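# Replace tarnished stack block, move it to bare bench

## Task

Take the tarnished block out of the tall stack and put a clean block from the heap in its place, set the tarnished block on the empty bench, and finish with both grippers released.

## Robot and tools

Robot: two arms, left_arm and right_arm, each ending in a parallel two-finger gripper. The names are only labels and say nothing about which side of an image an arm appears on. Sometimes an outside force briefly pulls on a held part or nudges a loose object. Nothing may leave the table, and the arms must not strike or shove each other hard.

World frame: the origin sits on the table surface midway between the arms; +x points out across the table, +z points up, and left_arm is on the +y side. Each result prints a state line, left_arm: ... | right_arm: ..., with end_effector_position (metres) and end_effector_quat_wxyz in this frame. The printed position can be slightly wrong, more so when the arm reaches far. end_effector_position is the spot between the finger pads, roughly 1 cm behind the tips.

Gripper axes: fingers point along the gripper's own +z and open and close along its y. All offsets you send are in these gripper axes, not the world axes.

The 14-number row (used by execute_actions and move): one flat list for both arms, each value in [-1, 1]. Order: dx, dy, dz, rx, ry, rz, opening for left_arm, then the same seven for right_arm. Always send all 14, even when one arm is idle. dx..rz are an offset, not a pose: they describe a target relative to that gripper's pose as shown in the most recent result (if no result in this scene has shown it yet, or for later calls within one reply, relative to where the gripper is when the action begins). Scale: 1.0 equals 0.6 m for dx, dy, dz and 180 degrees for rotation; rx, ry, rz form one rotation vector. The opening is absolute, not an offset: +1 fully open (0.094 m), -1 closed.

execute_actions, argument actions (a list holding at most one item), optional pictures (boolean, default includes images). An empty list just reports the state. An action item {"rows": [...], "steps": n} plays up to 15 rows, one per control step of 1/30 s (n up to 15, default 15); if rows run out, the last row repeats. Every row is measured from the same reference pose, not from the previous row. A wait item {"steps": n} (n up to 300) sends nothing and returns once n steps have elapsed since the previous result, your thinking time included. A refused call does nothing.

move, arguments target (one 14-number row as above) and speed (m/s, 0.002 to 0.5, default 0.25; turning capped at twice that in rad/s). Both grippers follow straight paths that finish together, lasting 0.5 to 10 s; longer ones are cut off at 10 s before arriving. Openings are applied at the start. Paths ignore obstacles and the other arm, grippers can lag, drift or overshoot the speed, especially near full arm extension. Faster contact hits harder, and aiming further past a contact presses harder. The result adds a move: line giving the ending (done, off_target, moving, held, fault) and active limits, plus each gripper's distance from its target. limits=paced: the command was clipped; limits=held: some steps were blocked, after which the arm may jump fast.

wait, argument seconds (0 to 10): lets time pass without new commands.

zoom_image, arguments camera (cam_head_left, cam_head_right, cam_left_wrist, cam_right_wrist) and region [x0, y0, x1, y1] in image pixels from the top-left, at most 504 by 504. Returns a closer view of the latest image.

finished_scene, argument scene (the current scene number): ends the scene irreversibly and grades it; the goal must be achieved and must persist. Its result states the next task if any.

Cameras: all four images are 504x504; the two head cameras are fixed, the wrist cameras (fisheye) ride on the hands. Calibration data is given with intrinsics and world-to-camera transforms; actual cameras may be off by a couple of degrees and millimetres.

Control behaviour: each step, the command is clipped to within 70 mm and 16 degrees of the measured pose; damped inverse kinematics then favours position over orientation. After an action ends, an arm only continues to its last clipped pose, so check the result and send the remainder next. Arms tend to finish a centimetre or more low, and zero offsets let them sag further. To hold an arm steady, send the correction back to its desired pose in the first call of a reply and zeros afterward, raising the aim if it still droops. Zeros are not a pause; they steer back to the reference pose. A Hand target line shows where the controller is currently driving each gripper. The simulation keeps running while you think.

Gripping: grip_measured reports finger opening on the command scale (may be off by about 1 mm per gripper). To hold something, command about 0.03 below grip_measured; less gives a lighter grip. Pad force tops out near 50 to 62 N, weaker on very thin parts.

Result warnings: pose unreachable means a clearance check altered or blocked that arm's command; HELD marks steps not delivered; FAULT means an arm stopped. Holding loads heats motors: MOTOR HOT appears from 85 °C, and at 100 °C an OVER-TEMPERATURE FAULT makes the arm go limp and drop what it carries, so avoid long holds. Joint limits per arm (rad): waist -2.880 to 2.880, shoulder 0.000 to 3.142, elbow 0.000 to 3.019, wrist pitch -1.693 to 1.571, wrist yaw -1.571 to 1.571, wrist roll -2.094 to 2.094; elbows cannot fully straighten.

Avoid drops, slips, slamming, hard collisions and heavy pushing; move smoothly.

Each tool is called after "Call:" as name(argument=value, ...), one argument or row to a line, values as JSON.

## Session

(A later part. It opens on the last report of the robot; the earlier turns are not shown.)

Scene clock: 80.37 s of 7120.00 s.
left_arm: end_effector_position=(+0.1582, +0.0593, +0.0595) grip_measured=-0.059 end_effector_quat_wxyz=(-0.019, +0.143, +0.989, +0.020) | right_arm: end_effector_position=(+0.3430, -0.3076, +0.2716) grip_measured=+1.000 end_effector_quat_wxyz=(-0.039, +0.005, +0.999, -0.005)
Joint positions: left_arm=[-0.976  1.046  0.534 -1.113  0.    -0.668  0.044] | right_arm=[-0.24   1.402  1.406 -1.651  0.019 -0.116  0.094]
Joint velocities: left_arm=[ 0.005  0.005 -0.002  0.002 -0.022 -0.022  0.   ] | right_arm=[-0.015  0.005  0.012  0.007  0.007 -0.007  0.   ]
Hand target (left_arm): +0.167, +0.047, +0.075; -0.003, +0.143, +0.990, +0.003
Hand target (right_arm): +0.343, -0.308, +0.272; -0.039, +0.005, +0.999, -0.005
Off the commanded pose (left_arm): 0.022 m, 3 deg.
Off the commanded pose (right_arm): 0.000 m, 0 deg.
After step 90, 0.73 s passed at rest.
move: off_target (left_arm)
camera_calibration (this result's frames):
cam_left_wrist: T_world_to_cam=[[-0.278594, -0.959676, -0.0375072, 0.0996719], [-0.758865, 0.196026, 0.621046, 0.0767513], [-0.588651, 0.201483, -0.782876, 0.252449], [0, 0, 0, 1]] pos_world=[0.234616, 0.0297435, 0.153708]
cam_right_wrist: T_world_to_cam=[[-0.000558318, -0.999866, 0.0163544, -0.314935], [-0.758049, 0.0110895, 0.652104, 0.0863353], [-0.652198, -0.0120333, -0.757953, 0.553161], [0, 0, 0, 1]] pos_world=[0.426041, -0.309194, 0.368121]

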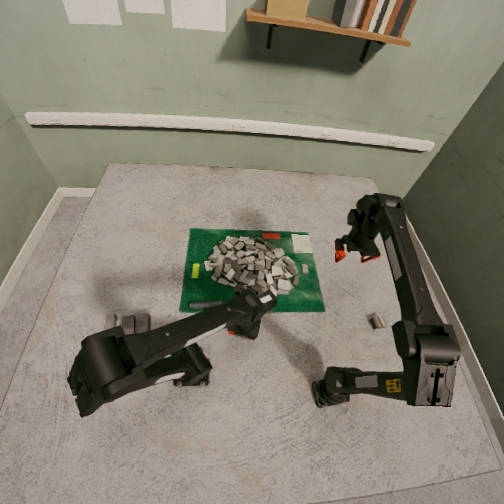

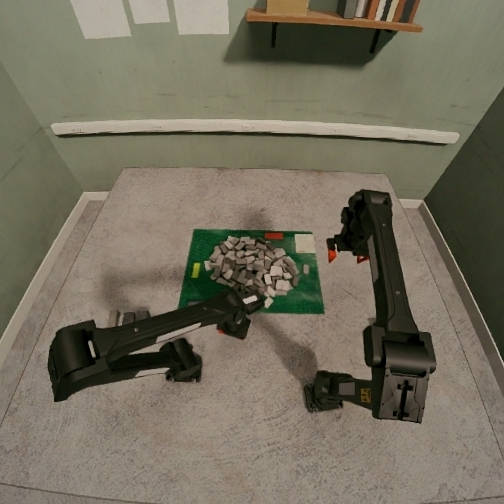

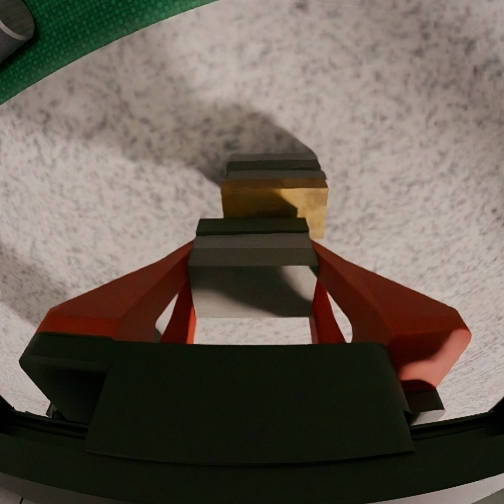

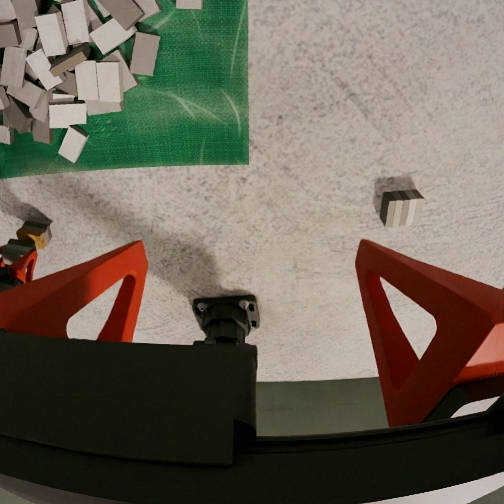

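Call:
move(
  target=[-0.03,0,-0.12,0.012,-0.012,0,-0.12,0,0,0,0,0,0,1],
  speed=0.1,
)

Call:
move(
  target=[0,0.45,-0.03,0,0,0,-0.12,0,0,0,0,0,0,1],
)

Call:
move(
  target=[0,0,0,0,0,0,-0.12,0.278,0.58,0.283,0,-0.025,0.092,0.4],
)

Scene clock: 97.73 s of 7120.00 s.
left_arm: end_effector_position=(+0.1629, +0.0669, +0.1060) grip_measured=-0.059 end_effector_quat_wxyz=(-0.025, +0.145, +0.989, +0.023) | right_arm: end_effector_position=(+0.3430, -0.3076, +0.2716) grip_measured=+1.000 end_effector_quat_wxyz=(-0.039, +0.005, +0.999, -0.005)
Joint positions: left_arm=[-0.934  0.972  0.624 -1.29   0.002 -0.622  0.044] | right_arm=[-0.24   1.402  1.406 -1.651  0.019 -0.116  0.094]
Joint velocities: left_arm=[ 0.005  0.005 -0.017 -0.007 -0.051 -0.037 -0.   ] | right_arm=[-0.005  0.005 -0.002  0.007 -0.022 -0.007  0.   ]
Hand target (left_arm): +0.177, +0.053, +0.130; -0.003, +0.143, +0.990, -0.001
Hand target (right_arm): +0.343, -0.308, +0.272; -0.039, +0.005, +0.999, -0.005
Off the commanded pose (left_arm): 0.033 m, 4 deg.
Off the commanded pose (right_arm): 0.000 m, 0 deg.
After step 90, 13.27 s passed at rest.
move: off_target (left_arm)
camera_calibration (this result's frames):
cam_left_wrist: T_world_to_cam=[[-0.282869, -0.958264, -0.0414205, 0.111065], [-0.751389, 0.194548, 0.630528, 0.04785], [-0.596154, 0.20948, -0.77506, 0.289936], [0, 0, 0, 1]] pos_world=[0.240217, 0.0363842, 0.199148]
cam_right_wrist: T_world_to_cam=[[-0.000558318, -0.999866, 0.0163544, -0.314935], [-0.758049, 0.0110895, 0.652104, 0.0863353], [-0.652198, -0.0120333, -0.757953, 0.553161], [0, 0, 0, 1]] pos_world=[0.426041, -0.309194, 0.368121]

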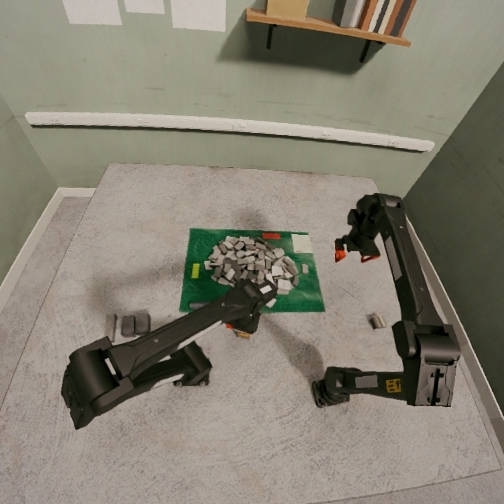

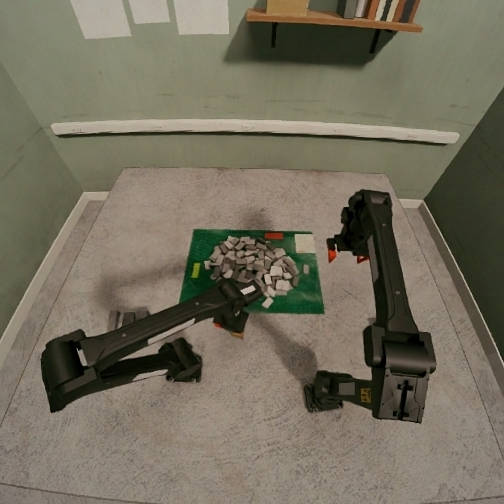

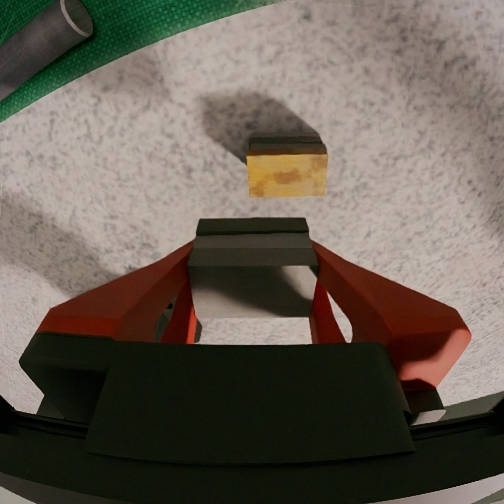

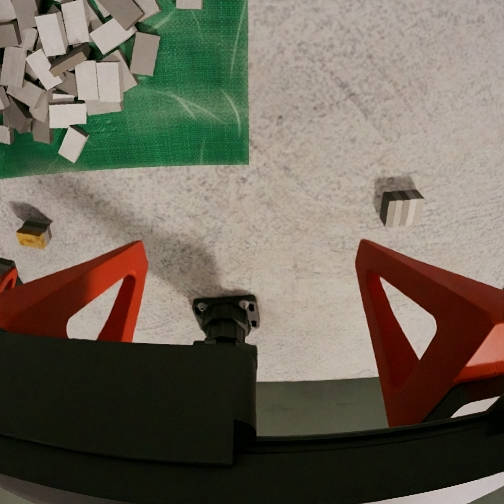

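Scene clock: 99.53 s of 7120.00 s.
left_arm: end_effector_position=(+0.2141, +0.3123, +0.1090) grip_measured=-0.059 end_effector_quat_wxyz=(-0.058, +0.145, +0.988, -0.002) | right_arm: end_effector_position=(+0.3430, -0.3076, +0.2716) grip_measured=+1.000 end_effector_quat_wxyz=(-0.039, +0.005, +0.999, -0.005)
Joint positions: left_arm=[ 0.362  0.957  0.621 -1.338 -0.056  0.672  0.044] | right_arm=[-0.24   1.402  1.406 -1.651  0.019 -0.116  0.094]
Joint velocities: left_arm=[-0.005 -0.005  0.007  0.007 -0.066  0.037  0.   ] | right_arm=[ 0.005 -0.005  0.012  0.007 -0.051 -0.007  0.   ]
Hand target (left_arm): +0.234, +0.322, +0.130; -0.030, +0.145, +0.989, +0.012
Hand target (right_arm): +0.343, -0.308, +0.272; -0.039, +0.005, +0.999, -0.005
Off the commanded pose (left_arm): 0.039 m, 5 deg.
Off the commanded pose (right_arm): 0.000 m, 0 deg.
move: off_target (left_arm)
camera_calibration (this result's frames):
cam_left_wrist: T_world_to_cam=[[-0.282125, -0.959233, 0.0166693, 0.354673], [-0.703641, 0.2187, 0.676062, 0.0139338], [-0.652147, 0.179005, -0.736656, 0.288713], [0, 0, 0, 1]] pos_world=[0.29815, 0.285486, 0.19735]
cam_right_wrist: T_world_to_cam=[[-0.000558318, -0.999866, 0.0163544, -0.314935], [-0.758049, 0.0110895, 0.652104, 0.0863353], [-0.652198, -0.0120333, -0.757953, 0.553161], [0, 0, 0, 1]] pos_world=[0.426041, -0.309194, 0.368121]

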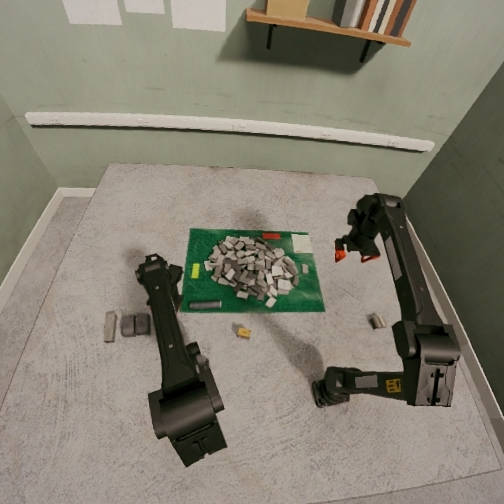

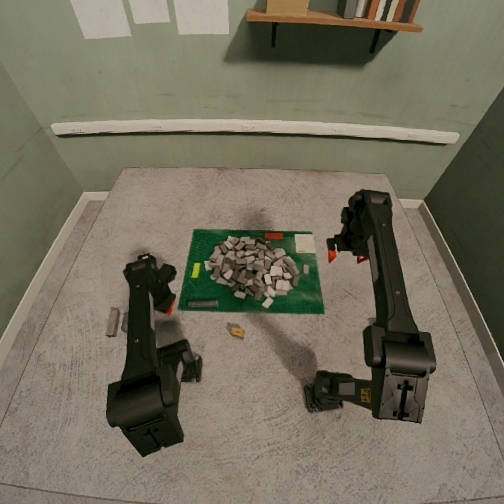

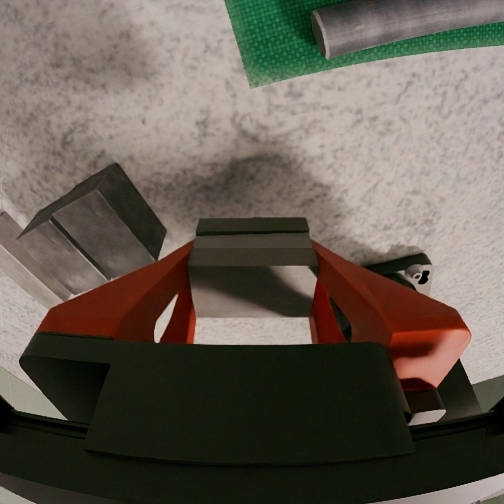

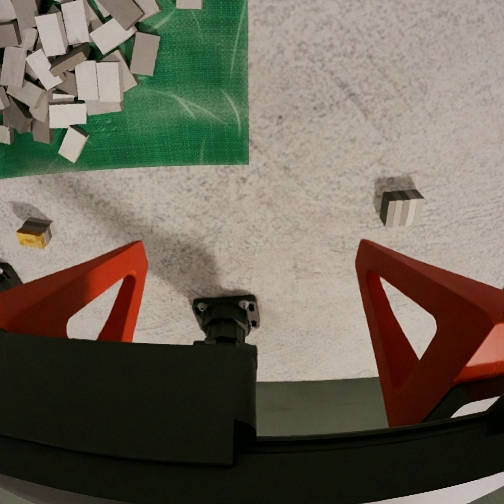

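Scene clock: 101.87 s of 7120.00 s.
left_arm: end_effector_position=(+0.2108, +0.3110, +0.1059) grip_measured=-0.059 end_effector_quat_wxyz=(-0.063, +0.145, +0.987, -0.004) | right_arm: end_effector_position=(+0.1587, +0.0374, +0.1131) grip_measured=+0.403 end_effector_quat_wxyz=(+0.002, +0.143, +0.990, -0.019)
Joint positions: left_arm=[ 0.362  0.957  0.612 -1.338 -0.056  0.672  0.044] | right_arm=[ 0.867  1.374  0.952 -1.182  0.02   1.267  0.066]
Joint velocities: left_arm=[-0.005 -0.015  0.007  0.002  0.022  0.022 -0.001] | right_arm=[-0.005 -0.005  0.002 -0.012  0.022  0.022  0.   ]
Hand target (left_arm): +0.214, +0.312, +0.109; -0.058, +0.145, +0.988, -0.002
Hand target (right_arm): +0.163, +0.043, +0.116; +0.009, +0.149, +0.989, -0.009
Off the commanded pose (left_arm): 0.005 m, 1 deg.
Off the commanded pose (right_arm): 0.008 m, 1 deg.
move: done
camera_calibration (this result's frames):
cam_left_wrist: T_world_to_cam=[[-0.281951, -0.959163, 0.022584, 0.351842], [-0.697637, 0.22112, 0.681476, 0.0114676], [-0.65864, 0.176387, -0.731492, 0.2861], [0, 0, 0, 1]] pos_world=[0.295639, 0.284474, 0.193519]
cam_right_wrist: T_world_to_cam=[[-0.274804, -0.960471, 0.0444769, 0.0714309], [-0.773384, 0.248286, 0.583294, 0.0475318], [-0.57128, 0.125894, -0.811043, 0.304972], [0, 0, 0, 1]] pos_world=[0.230614, 0.0184118, 0.216443]

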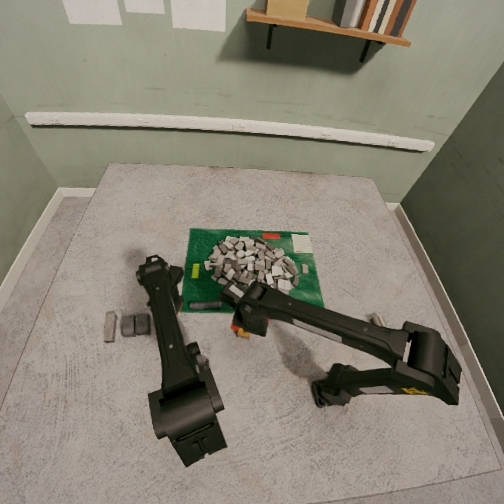

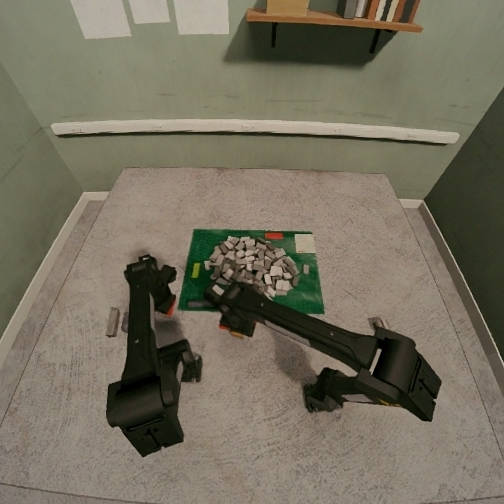

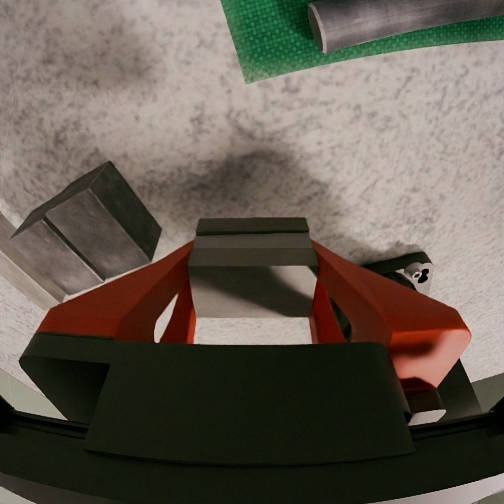

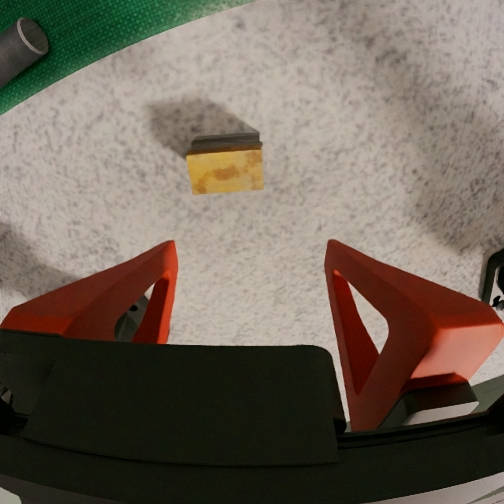

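Call:
move(
  target=[0,0,-0.02,0,0,0,-0.12,-0.018,0.028,0.085,-0.014,0,-0.02,0.4],
  speed=0.1,
)

Scene clock: 107.13 s of 7120.00 s.
left_arm: end_effector_position=(+0.2031, +0.3079, +0.1054) grip_measured=-0.059 end_effector_quat_wxyz=(-0.076, +0.145, +0.986, -0.012) | right_arm: end_effector_position=(+0.1687, +0.0484, +0.0646) grip_measured=+0.403 end_effector_quat_wxyz=(+0.004, +0.112, +0.994, -0.002)
Joint positions: left_arm=[ 0.362  0.957  0.607 -1.365 -0.056  0.672  0.044] | right_arm=[ 0.856  1.457  0.894 -1.007  0.009  1.194  0.066]
Joint velocities: left_arm=[-0.015 -0.015 -0.012  0.012 -0.037 -0.007 -0.   ] | right_arm=[-0.005 -0.005  0.002  0.022  0.037 -0.037 -0.   ]
Hand target (left_arm): +0.212, +0.311, +0.118; -0.063, +0.145, +0.987, -0.004
Hand target (right_arm): +0.172, +0.048, +0.062; +0.004, +0.112, +0.994, +0.002
Off the commanded pose (left_arm): 0.016 m, 2 deg.
Off the commanded pose (right_arm): 0.006 m, 1 deg.
After step 90, 1.37 s passed at rest.
move: off_target (left_arm)
camera_calibration (this result's frames):
cam_left_wrist: T_world_to_cam=[[-0.281, -0.958779, 0.0422032, 0.344354], [-0.677365, 0.229291, 0.699001, -0.0013289], [-0.679864, 0.167832, -0.713875, 0.286319], [0, 0, 0, 1]] pos_world=[0.290522, 0.282411, 0.190792]
cam_right_wrist: T_world_to_cam=[[-0.214961, -0.97657, 0.0100965, 0.0797872], [-0.791273, 0.180215, 0.584303, 0.0870545], [-0.572433, 0.117614, -0.811473, 0.270601], [0, 0, 0, 1]] pos_world=[0.240936, 0.030403, 0.167913]

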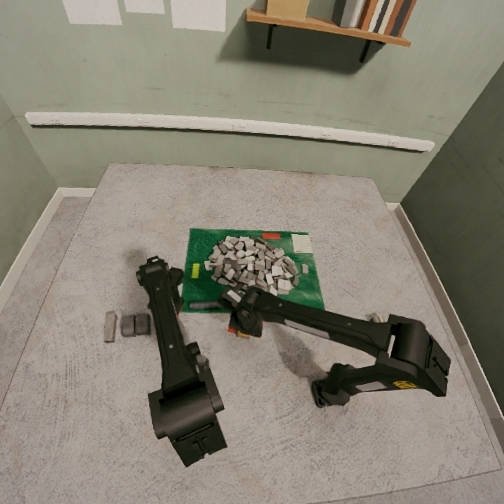

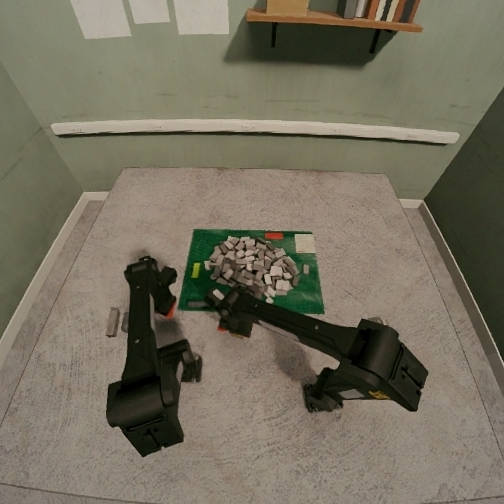

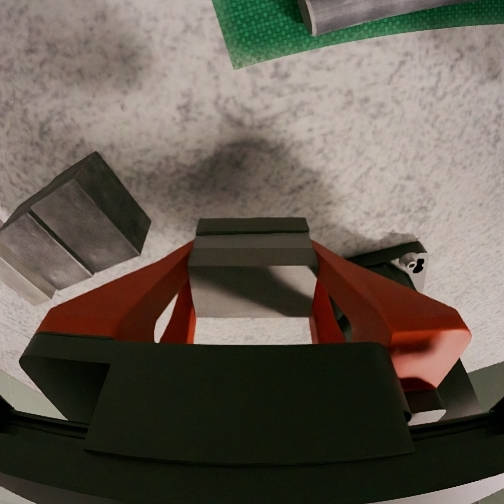

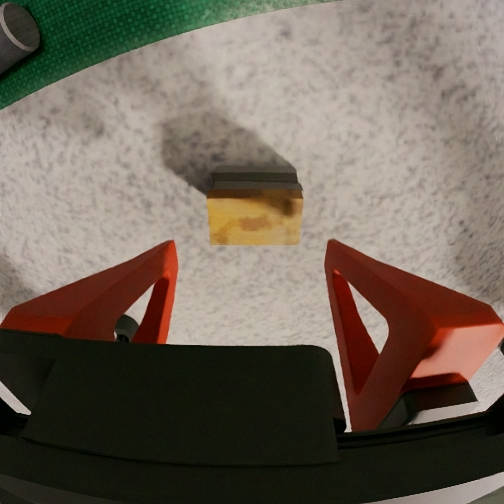

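Call:
move(
  target=[0,0,0,0,0,0,-0.12,0,-0.003,0.039,0,0,0,0.2],
  speed=0.05,
)

Call:
zoom_image(
  camera="cam_right_wrist",
  region=[150,150,350,350],
)

Scene clock: 112.60 s of 7120.00 s.
left_arm: end_effector_position=(+0.2000, +0.3066, +0.1024) grip_measured=-0.059 end_effector_quat_wxyz=(-0.080, +0.145, +0.986, -0.014) | right_arm: end_effector_position=(+0.1669, +0.0457, +0.0457) grip_measured=+0.203 end_effector_quat_wxyz=(+0.003, +0.111, +0.994, -0.004)
Joint positions: left_arm=[ 0.362  0.957  0.598 -1.365 -0.056  0.672  0.044] | right_arm=[ 0.856  1.483  0.862 -0.954  0.009  1.191  0.057]
Joint velocities: left_arm=[-0.005 -0.015 -0.002 -0.007 -0.066  0.022  0.001] | right_arm=[ 0.015 -0.005 -0.007 -0.007  0.037 -0.051  0.   ]
Hand target (left_arm): +0.203, +0.308, +0.105; -0.076, +0.145, +0.986, -0.012
Hand target (right_arm): +0.168, +0.046, +0.041; +0.004, +0.112, +0.994, -0.002
Off the commanded pose (left_arm): 0.005 m, 1 deg.
Off the commanded pose (right_arm): 0.005 m, 0 deg.
After step 90, 1.67 s passed at rest.
move: done
camera_calibration (this result's frames):
cam_left_wrist: T_world_to_cam=[[-0.280617, -0.958625, 0.0478692, 0.341647], [-0.671409, 0.231692, 0.703938, -0.00356813], [-0.685904, 0.165397, -0.708646, 0.283684], [0, 0, 0, 1]] pos_world=[0.288056, 0.281417, 0.187189]
cam_right_wrist: T_world_to_cam=[[-0.21233, -0.977108, 0.0132961, 0.0764162], [-0.790607, 0.179768, 0.585341, 0.0969838], [-0.574331, 0.113773, -0.810678, 0.254996], [0, 0, 0, 1]] pos_world=[0.239354, 0.0282206, 0.148935]

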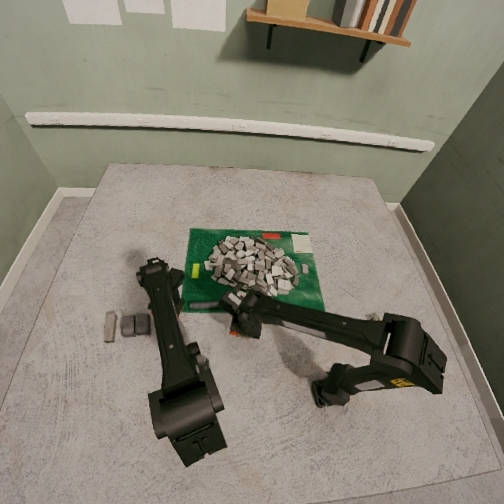

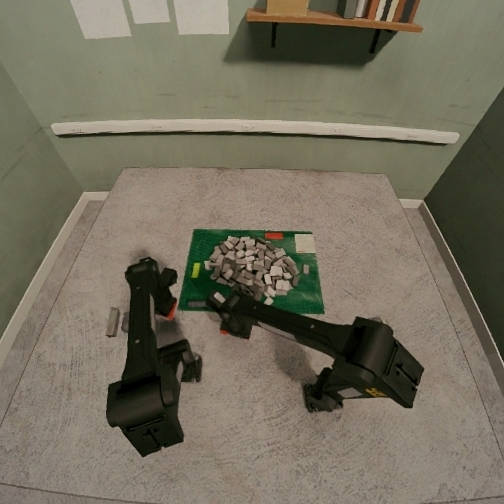

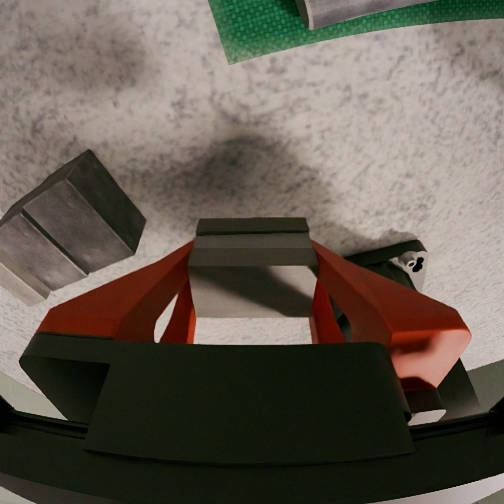

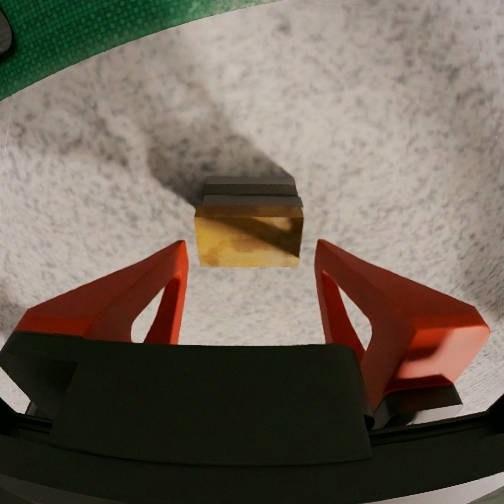

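Region (150, 150, 350, 350) of cam_right_wrist's 504x504 image, scaled by 2.520, with more detail than that image has.

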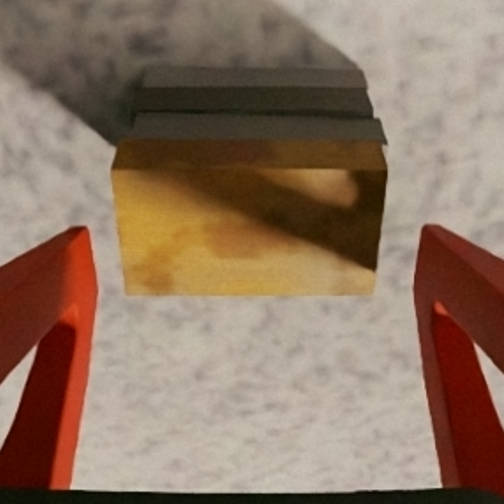

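Call:
move(
  target=[0,0,0,0,0,0,-0.12,-0.008,0.004,0.014,0,0,0,0.1],
  speed=0.03,
)

Call:
move(
  target=[0,0,0,0,0,0,-0.12,0,0,0,0,0,0,-0.13],
)

Call:
zoom_image(
  camera="cam_right_wrist",
  region=[150,150,350,350],
)

Scene clock: 120.27 s of 7120.00 s.
left_arm: end_effector_position=(+0.1967, +0.3053, +0.0995) grip_measured=-0.059 end_effector_quat_wxyz=(-0.084, +0.146, +0.986, -0.017) | right_arm: end_effector_position=(+0.1672, +0.0462, +0.0408) grip_measured=+0.103 end_effector_quat_wxyz=(+0.001, +0.110, +0.994, -0.007)
Joint positions: left_arm=[ 0.362  0.957  0.589 -1.365 -0.056  0.672  0.044] | right_arm=[ 0.856  1.497  0.862 -0.946  0.009  1.19   0.052]
Joint velocities: left_arm=[-0.005 -0.015  0.012 -0.002  0.007 -0.022  0.001] | right_arm=[-0.005 -0.015 -0.027  0.007  0.007 -0.051  0.   ]
Hand target (left_arm): +0.200, +0.307, +0.102; -0.080, +0.145, +0.986, -0.015
Hand target (right_arm): +0.172, +0.047, +0.037; +0.003, +0.111, +0.994, -0.004
Off the commanded pose (left_arm): 0.005 m, 1 deg.
Off the commanded pose (right_arm): 0.006 m, 0 deg.
After step 90, 3.93 s passed at rest.
move: done
camera_calibration (this result's frames):
cam_left_wrist: T_world_to_cam=[[-0.280187, -0.958452, 0.0535312, 0.338942], [-0.66541, 0.23411, 0.708817, -0.00577818], [-0.691899, 0.162981, -0.703358, 0.281021], [0, 0, 0, 1]] pos_world=[0.285561, 0.280411, 0.18361]
cam_right_wrist: T_world_to_cam=[[-0.21152, -0.977176, 0.0196557, 0.0765984], [-0.788462, 0.182486, 0.587389, 0.0994342], [-0.577569, 0.108747, -0.809066, 0.251878], [0, 0, 0, 1]] pos_world=[0.240079, 0.0293138, 0.143874]

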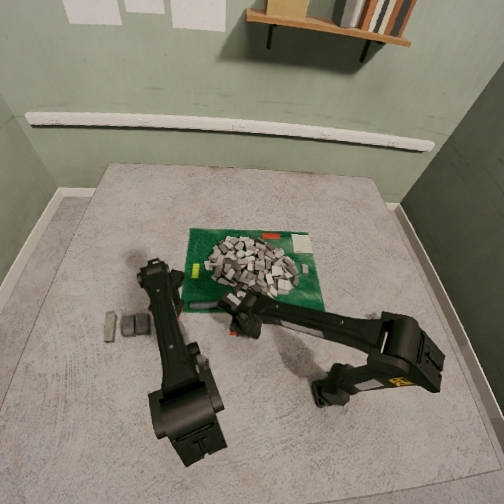

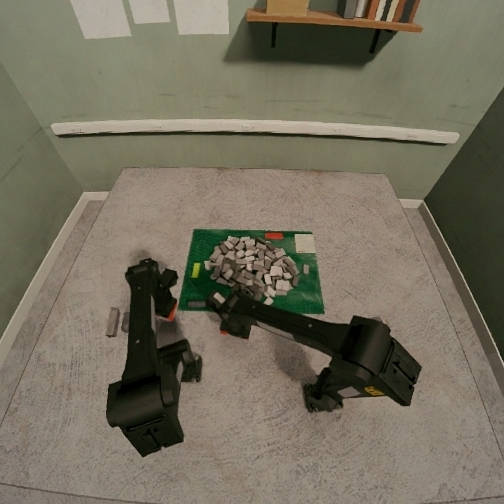

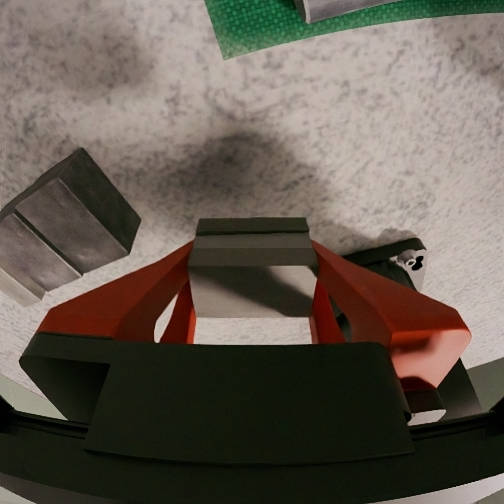

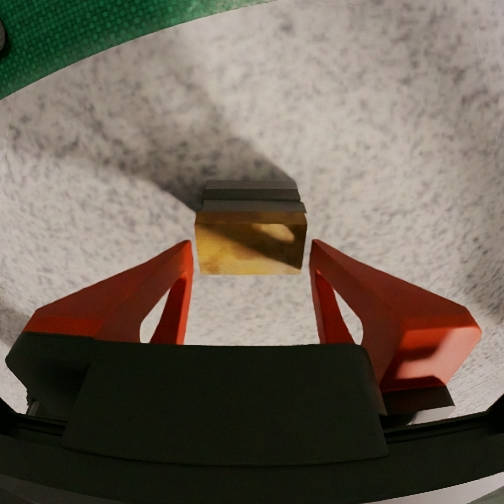

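Scene clock: 120.77 s of 7120.00 s.
left_arm: end_effector_position=(+0.1936, +0.3041, +0.0967) grip_measured=-0.059 end_effector_quat_wxyz=(-0.088, +0.146, +0.985, -0.019) | right_arm: end_effector_position=(+0.1672, +0.0462, +0.0408) grip_measured=-0.093 end_effector_quat_wxyz=(+0.001, +0.110, +0.994, -0.007)
Joint positions: left_arm=[ 0.362  0.957  0.58  -1.365 -0.056  0.672  0.044] | right_arm=[ 0.856  1.497  0.862 -0.946  0.009  1.19   0.043]
Joint velocities: left_arm=[ 0.005 -0.005 -0.007 -0.002 -0.022  0.007  0.   ] | right_arm=[ 0.005  0.005 -0.007 -0.022  0.051 -0.037 -0.   ]
Hand target (left_arm): +0.197, +0.305, +0.100; -0.084, +0.146, +0.986, -0.017
Hand target (right_arm): +0.167, +0.046, +0.041; +0.001, +0.110, +0.994, -0.007
Off the commanded pose (left_arm): 0.004 m, 1 deg.
Off the commanded pose (right_arm): 0.000 m, 0 deg.
move: done
camera_calibration (this result's frames):
cam_left_wrist: T_world_to_cam=[[-0.279729, -0.958267, 0.0589531, 0.336353], [-0.659623, 0.236443, 0.713437, -0.0078686], [-0.697602, 0.160682, -0.698235, 0.278444], [0, 0, 0, 1]] pos_world=[0.28314, 0.279436, 0.180204]
cam_right_wrist: T_world_to_cam=[[-0.21152, -0.977176, 0.0196557, 0.0765984], [-0.788462, 0.182486, 0.587389, 0.0994342], [-0.577569, 0.108747, -0.809066, 0.251878], [0, 0, 0, 1]] pos_world=[0.240079, 0.0293138, 0.143874]

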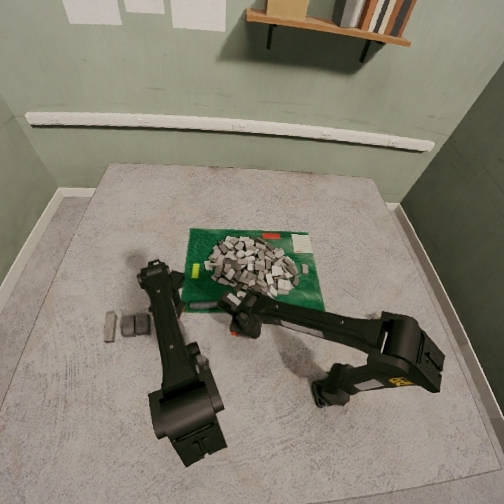

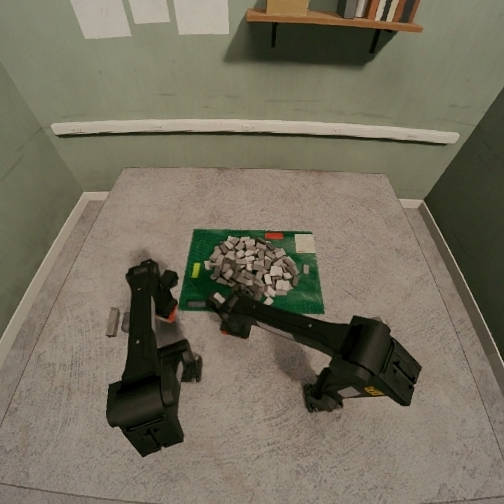

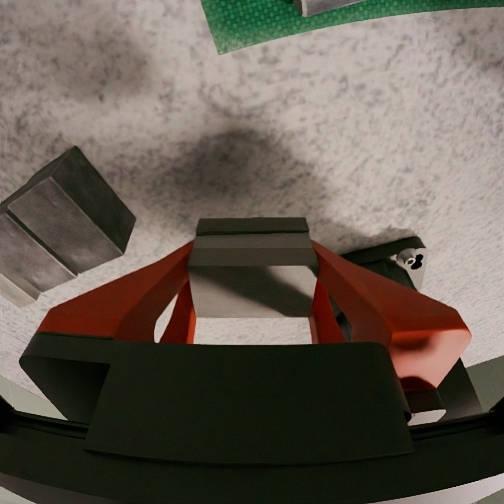

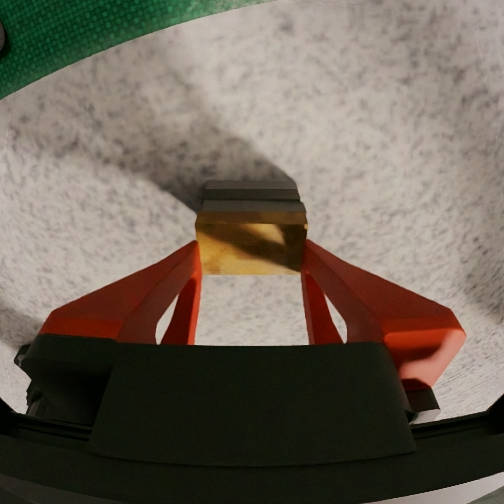

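Region (150, 150, 350, 350) of cam_right_wrist's 504x504 image, scaled by 2.520, with more detail than that image has.

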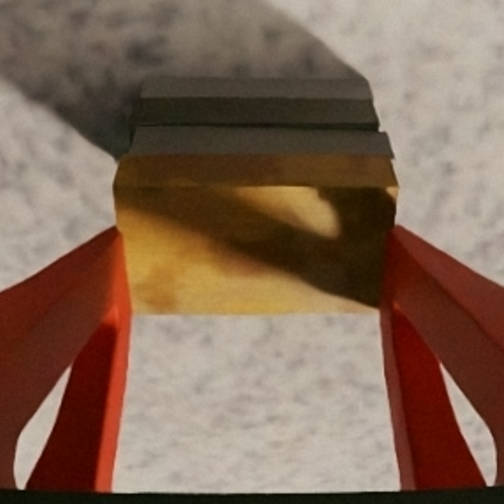

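Call:
move(
  target=[-0.05,0,-0.05,0,-0.05,0,-0.12,-0.01,0.015,-0.085,0,0,0,-0.14],
  speed=0.06,
)

Call:
move(
  target=[0,0,0,0,0,0,-0.12,-0.07,-0.29,0,0,-0.01,0,-0.14],
  speed=0.2,
)

Scene clock: 128.93 s of 7120.00 s.
left_arm: end_effector_position=(+0.2036, +0.2908, +0.0993) grip_measured=-0.059 end_effector_quat_wxyz=(-0.045, +0.140, +0.988, -0.048) | right_arm: end_effector_position=(+0.1598, +0.0354, +0.0642) grip_measured=-0.093 end_effector_quat_wxyz=(-0.015, +0.110, +0.993, -0.036)
Joint positions: left_arm=[ 0.362  0.927  0.576 -1.346  0.038  0.667  0.044] | right_arm=[ 0.856  1.468  0.901 -1.082  0.009  1.19   0.043]
Joint velocities: left_arm=[-0.005 -0.005 -0.017 -0.007  0.007  0.007 -0.001] | right_arm=[ 0.005 -0.015 -0.012 -0.012 -0.081  0.037 -0.001]
Hand target (left_arm): +0.226, +0.296, +0.121; -0.010, +0.143, +0.989, -0.030
Hand target (right_arm): +0.175, +0.054, +0.091; +0.002, +0.110, +0.994, -0.006
Off the commanded pose (left_arm): 0.033 m, 4 deg.
Off the commanded pose (right_arm): 0.037 m, 4 deg.
After step 90, 3.57 s passed at rest.
move: off_target (left_arm, right_arm)
camera_calibration (this result's frames):
cam_left_wrist: T_world_to_cam=[[-0.268002, -0.957889, 0.103066, 0.319355], [-0.716483, 0.269685, 0.643368, 0.0088944], [-0.644071, 0.0985795, -0.758587, 0.30243], [0, 0, 0, 1]] pos_world=[0.286747, 0.273695, 0.190783]
cam_right_wrist: T_world_to_cam=[[-0.209577, -0.974344, 0.0820458, 0.0596741], [-0.765656, 0.215718, 0.606001, 0.0758297], [-0.608152, 0.0641848, -0.791221, 0.273033], [0, 0, 0, 1]] pos_world=[0.236611, 0.0242606, 0.165181]

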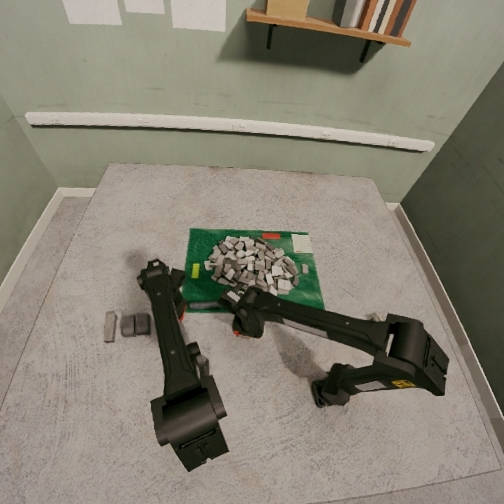

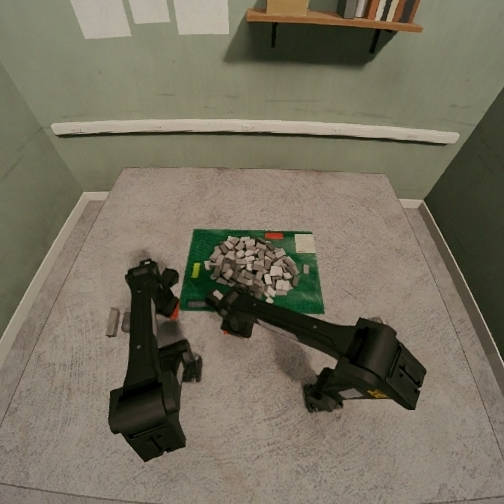

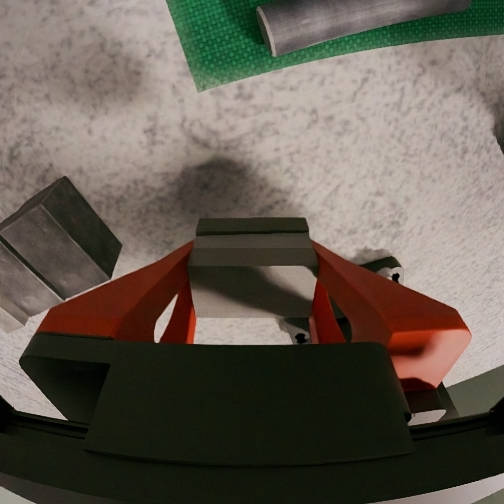

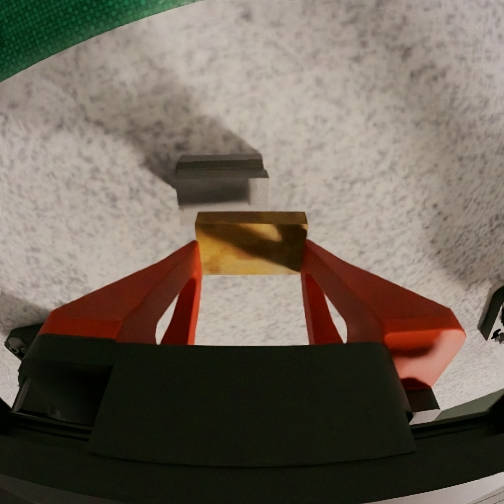

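Scene clock: 130.43 s of 7120.00 s.
left_arm: end_effector_position=(+0.2004, +0.2895, +0.0963) grip_measured=-0.059 end_effector_quat_wxyz=(-0.049, +0.140, +0.988, -0.050) | right_arm: end_effector_position=(+0.1659, -0.1406, +0.0734) grip_measured=-0.093 end_effector_quat_wxyz=(-0.000, +0.113, +0.993, -0.038)
Joint positions: left_arm=[ 0.362  0.927  0.567 -1.346  0.038  0.667  0.044] | right_arm=[ 0.435  1.104  0.611 -1.125  0.06   0.777  0.043]
Joint velocities: left_arm=[ 0.005 -0.005  0.002 -0.017 -0.037  0.007 -0.   ] | right_arm=[ 0.005 -0.005 -0.002  0.017 -0.022 -0.037 -0.001]
Hand target (left_arm): +0.204, +0.291, +0.099; -0.045, +0.140, +0.988, -0.048
Hand target (right_arm): +0.164, -0.143, +0.075; -0.002, +0.110, +0.993, -0.040
Off the commanded pose (left_arm): 0.005 m, 1 deg.
Off the commanded pose (right_arm): 0.005 m, 0 deg.
move: done
camera_calibration (this result's frames):
cam_left_wrist: T_world_to_cam=[[-0.267104, -0.957527, 0.108616, 0.316752], [-0.710998, 0.271896, 0.648502, 0.00663869], [-0.650491, 0.0959918, -0.753424, 0.299772], [0, 0, 0, 1]] pos_world=[0.284325, 0.272718, 0.187146]
cam_right_wrist: T_world_to_cam=[[-0.216116, -0.972872, 0.0825487, -0.110036], [-0.781767, 0.223073, 0.582305, 0.118348], [-0.584923, 0.0613119, -0.808768, 0.292298], [0, 0, 0, 1]] pos_world=[0.239712, -0.151372, 0.17657]

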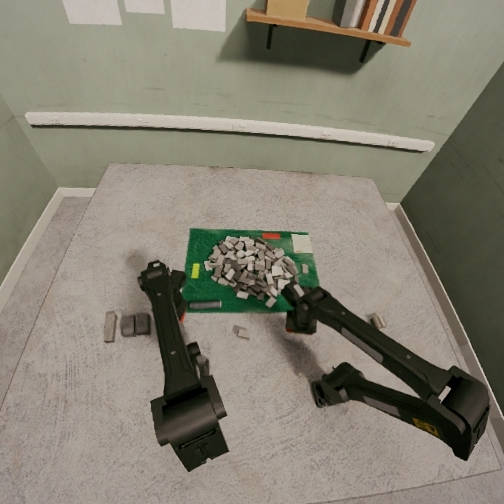

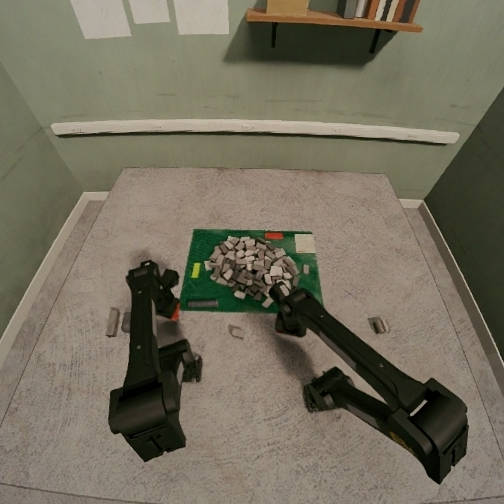

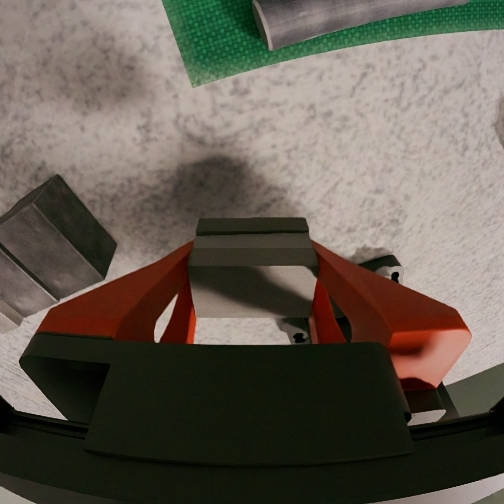

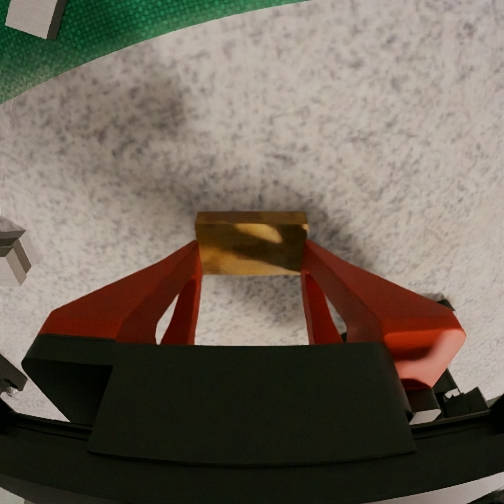

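Call:
move(
  target=[0,0,0,0,0,0,-0.12,0,0,0.104,-0.026,0,0,-0.14],
  speed=0.06,
)

Scene clock: 138.50 s of 7120.00 s.
left_arm: end_effector_position=(+0.1972, +0.2882, +0.0933) grip_measured=-0.059 end_effector_quat_wxyz=(-0.053, +0.140, +0.987, -0.052) | right_arm: end_effector_position=(+0.1608, -0.1445, +0.0136) grip_measured=-0.093 end_effector_quat_wxyz=(+0.002, +0.112, +0.994, -0.002)
Joint positions: left_arm=[ 0.362  0.927  0.558 -1.346  0.038  0.667  0.044] | right_arm=[ 0.39   1.177  0.474 -0.868  0.004  0.73   0.043]
Joint velocities: left_arm=[-0.005  0.005 -0.002  0.007  0.007  0.022  0.   ] | right_arm=[ 0.005 -0.024 -0.007 -0.017  0.081 -0.022 -0.   ]
Hand target (left_arm): +0.200, +0.289, +0.096; -0.049, +0.140, +0.988, -0.050
Hand target (right_arm): +0.164, -0.145, +0.012; +0.004, +0.113, +0.994, +0.003
Off the commanded pose (left_arm): 0.005 m, 1 deg.
Off the commanded pose (right_arm): 0.005 m, 1 deg.
After step 90, 3.73 s passed at rest.
move: done
camera_calibration (this result's frames):
cam_left_wrist: T_world_to_cam=[[-0.266158, -0.957146, 0.114157, 0.314156], [-0.705469, 0.274124, 0.653582, 0.00441017], [-0.656866, 0.0934218, -0.748197, 0.297085], [0, 0, 0, 1]] pos_world=[0.281871, 0.271729, 0.183533]
cam_right_wrist: T_world_to_cam=[[-0.215671, -0.976419, 0.00963295, -0.109679], [-0.788623, 0.179991, 0.587943, 0.144802], [-0.575812, 0.119205, -0.808845, 0.248161], [0, 0, 0, 1]] pos_world=[0.233434, -0.162738, 0.116645]

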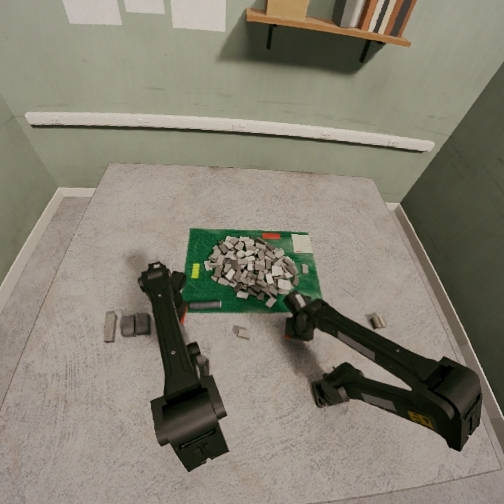

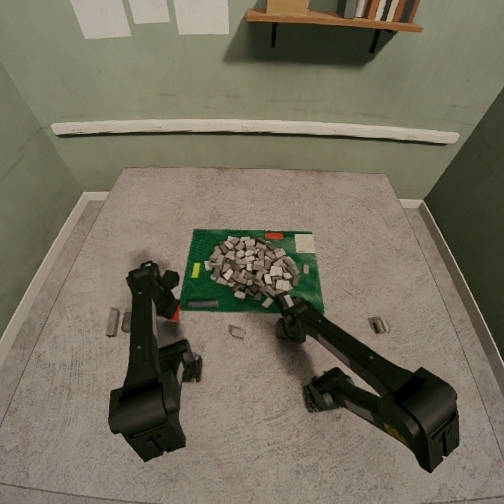

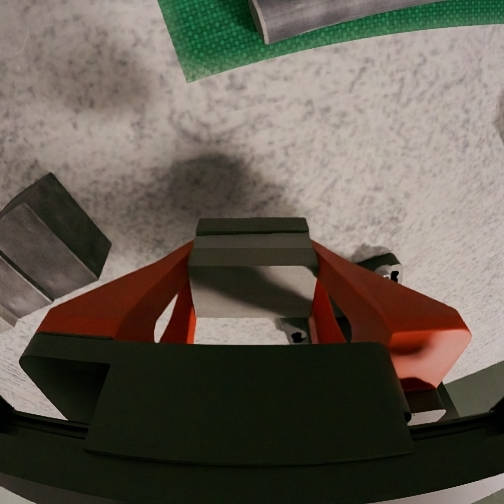

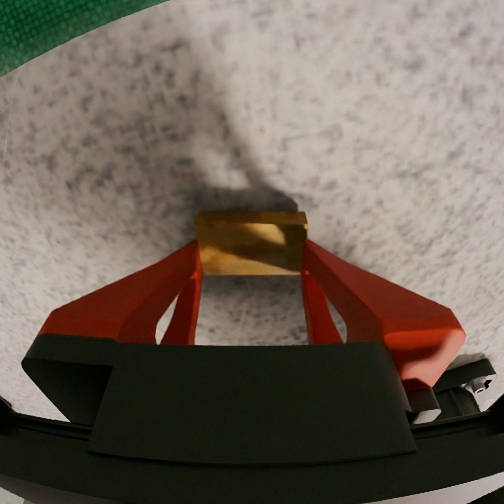

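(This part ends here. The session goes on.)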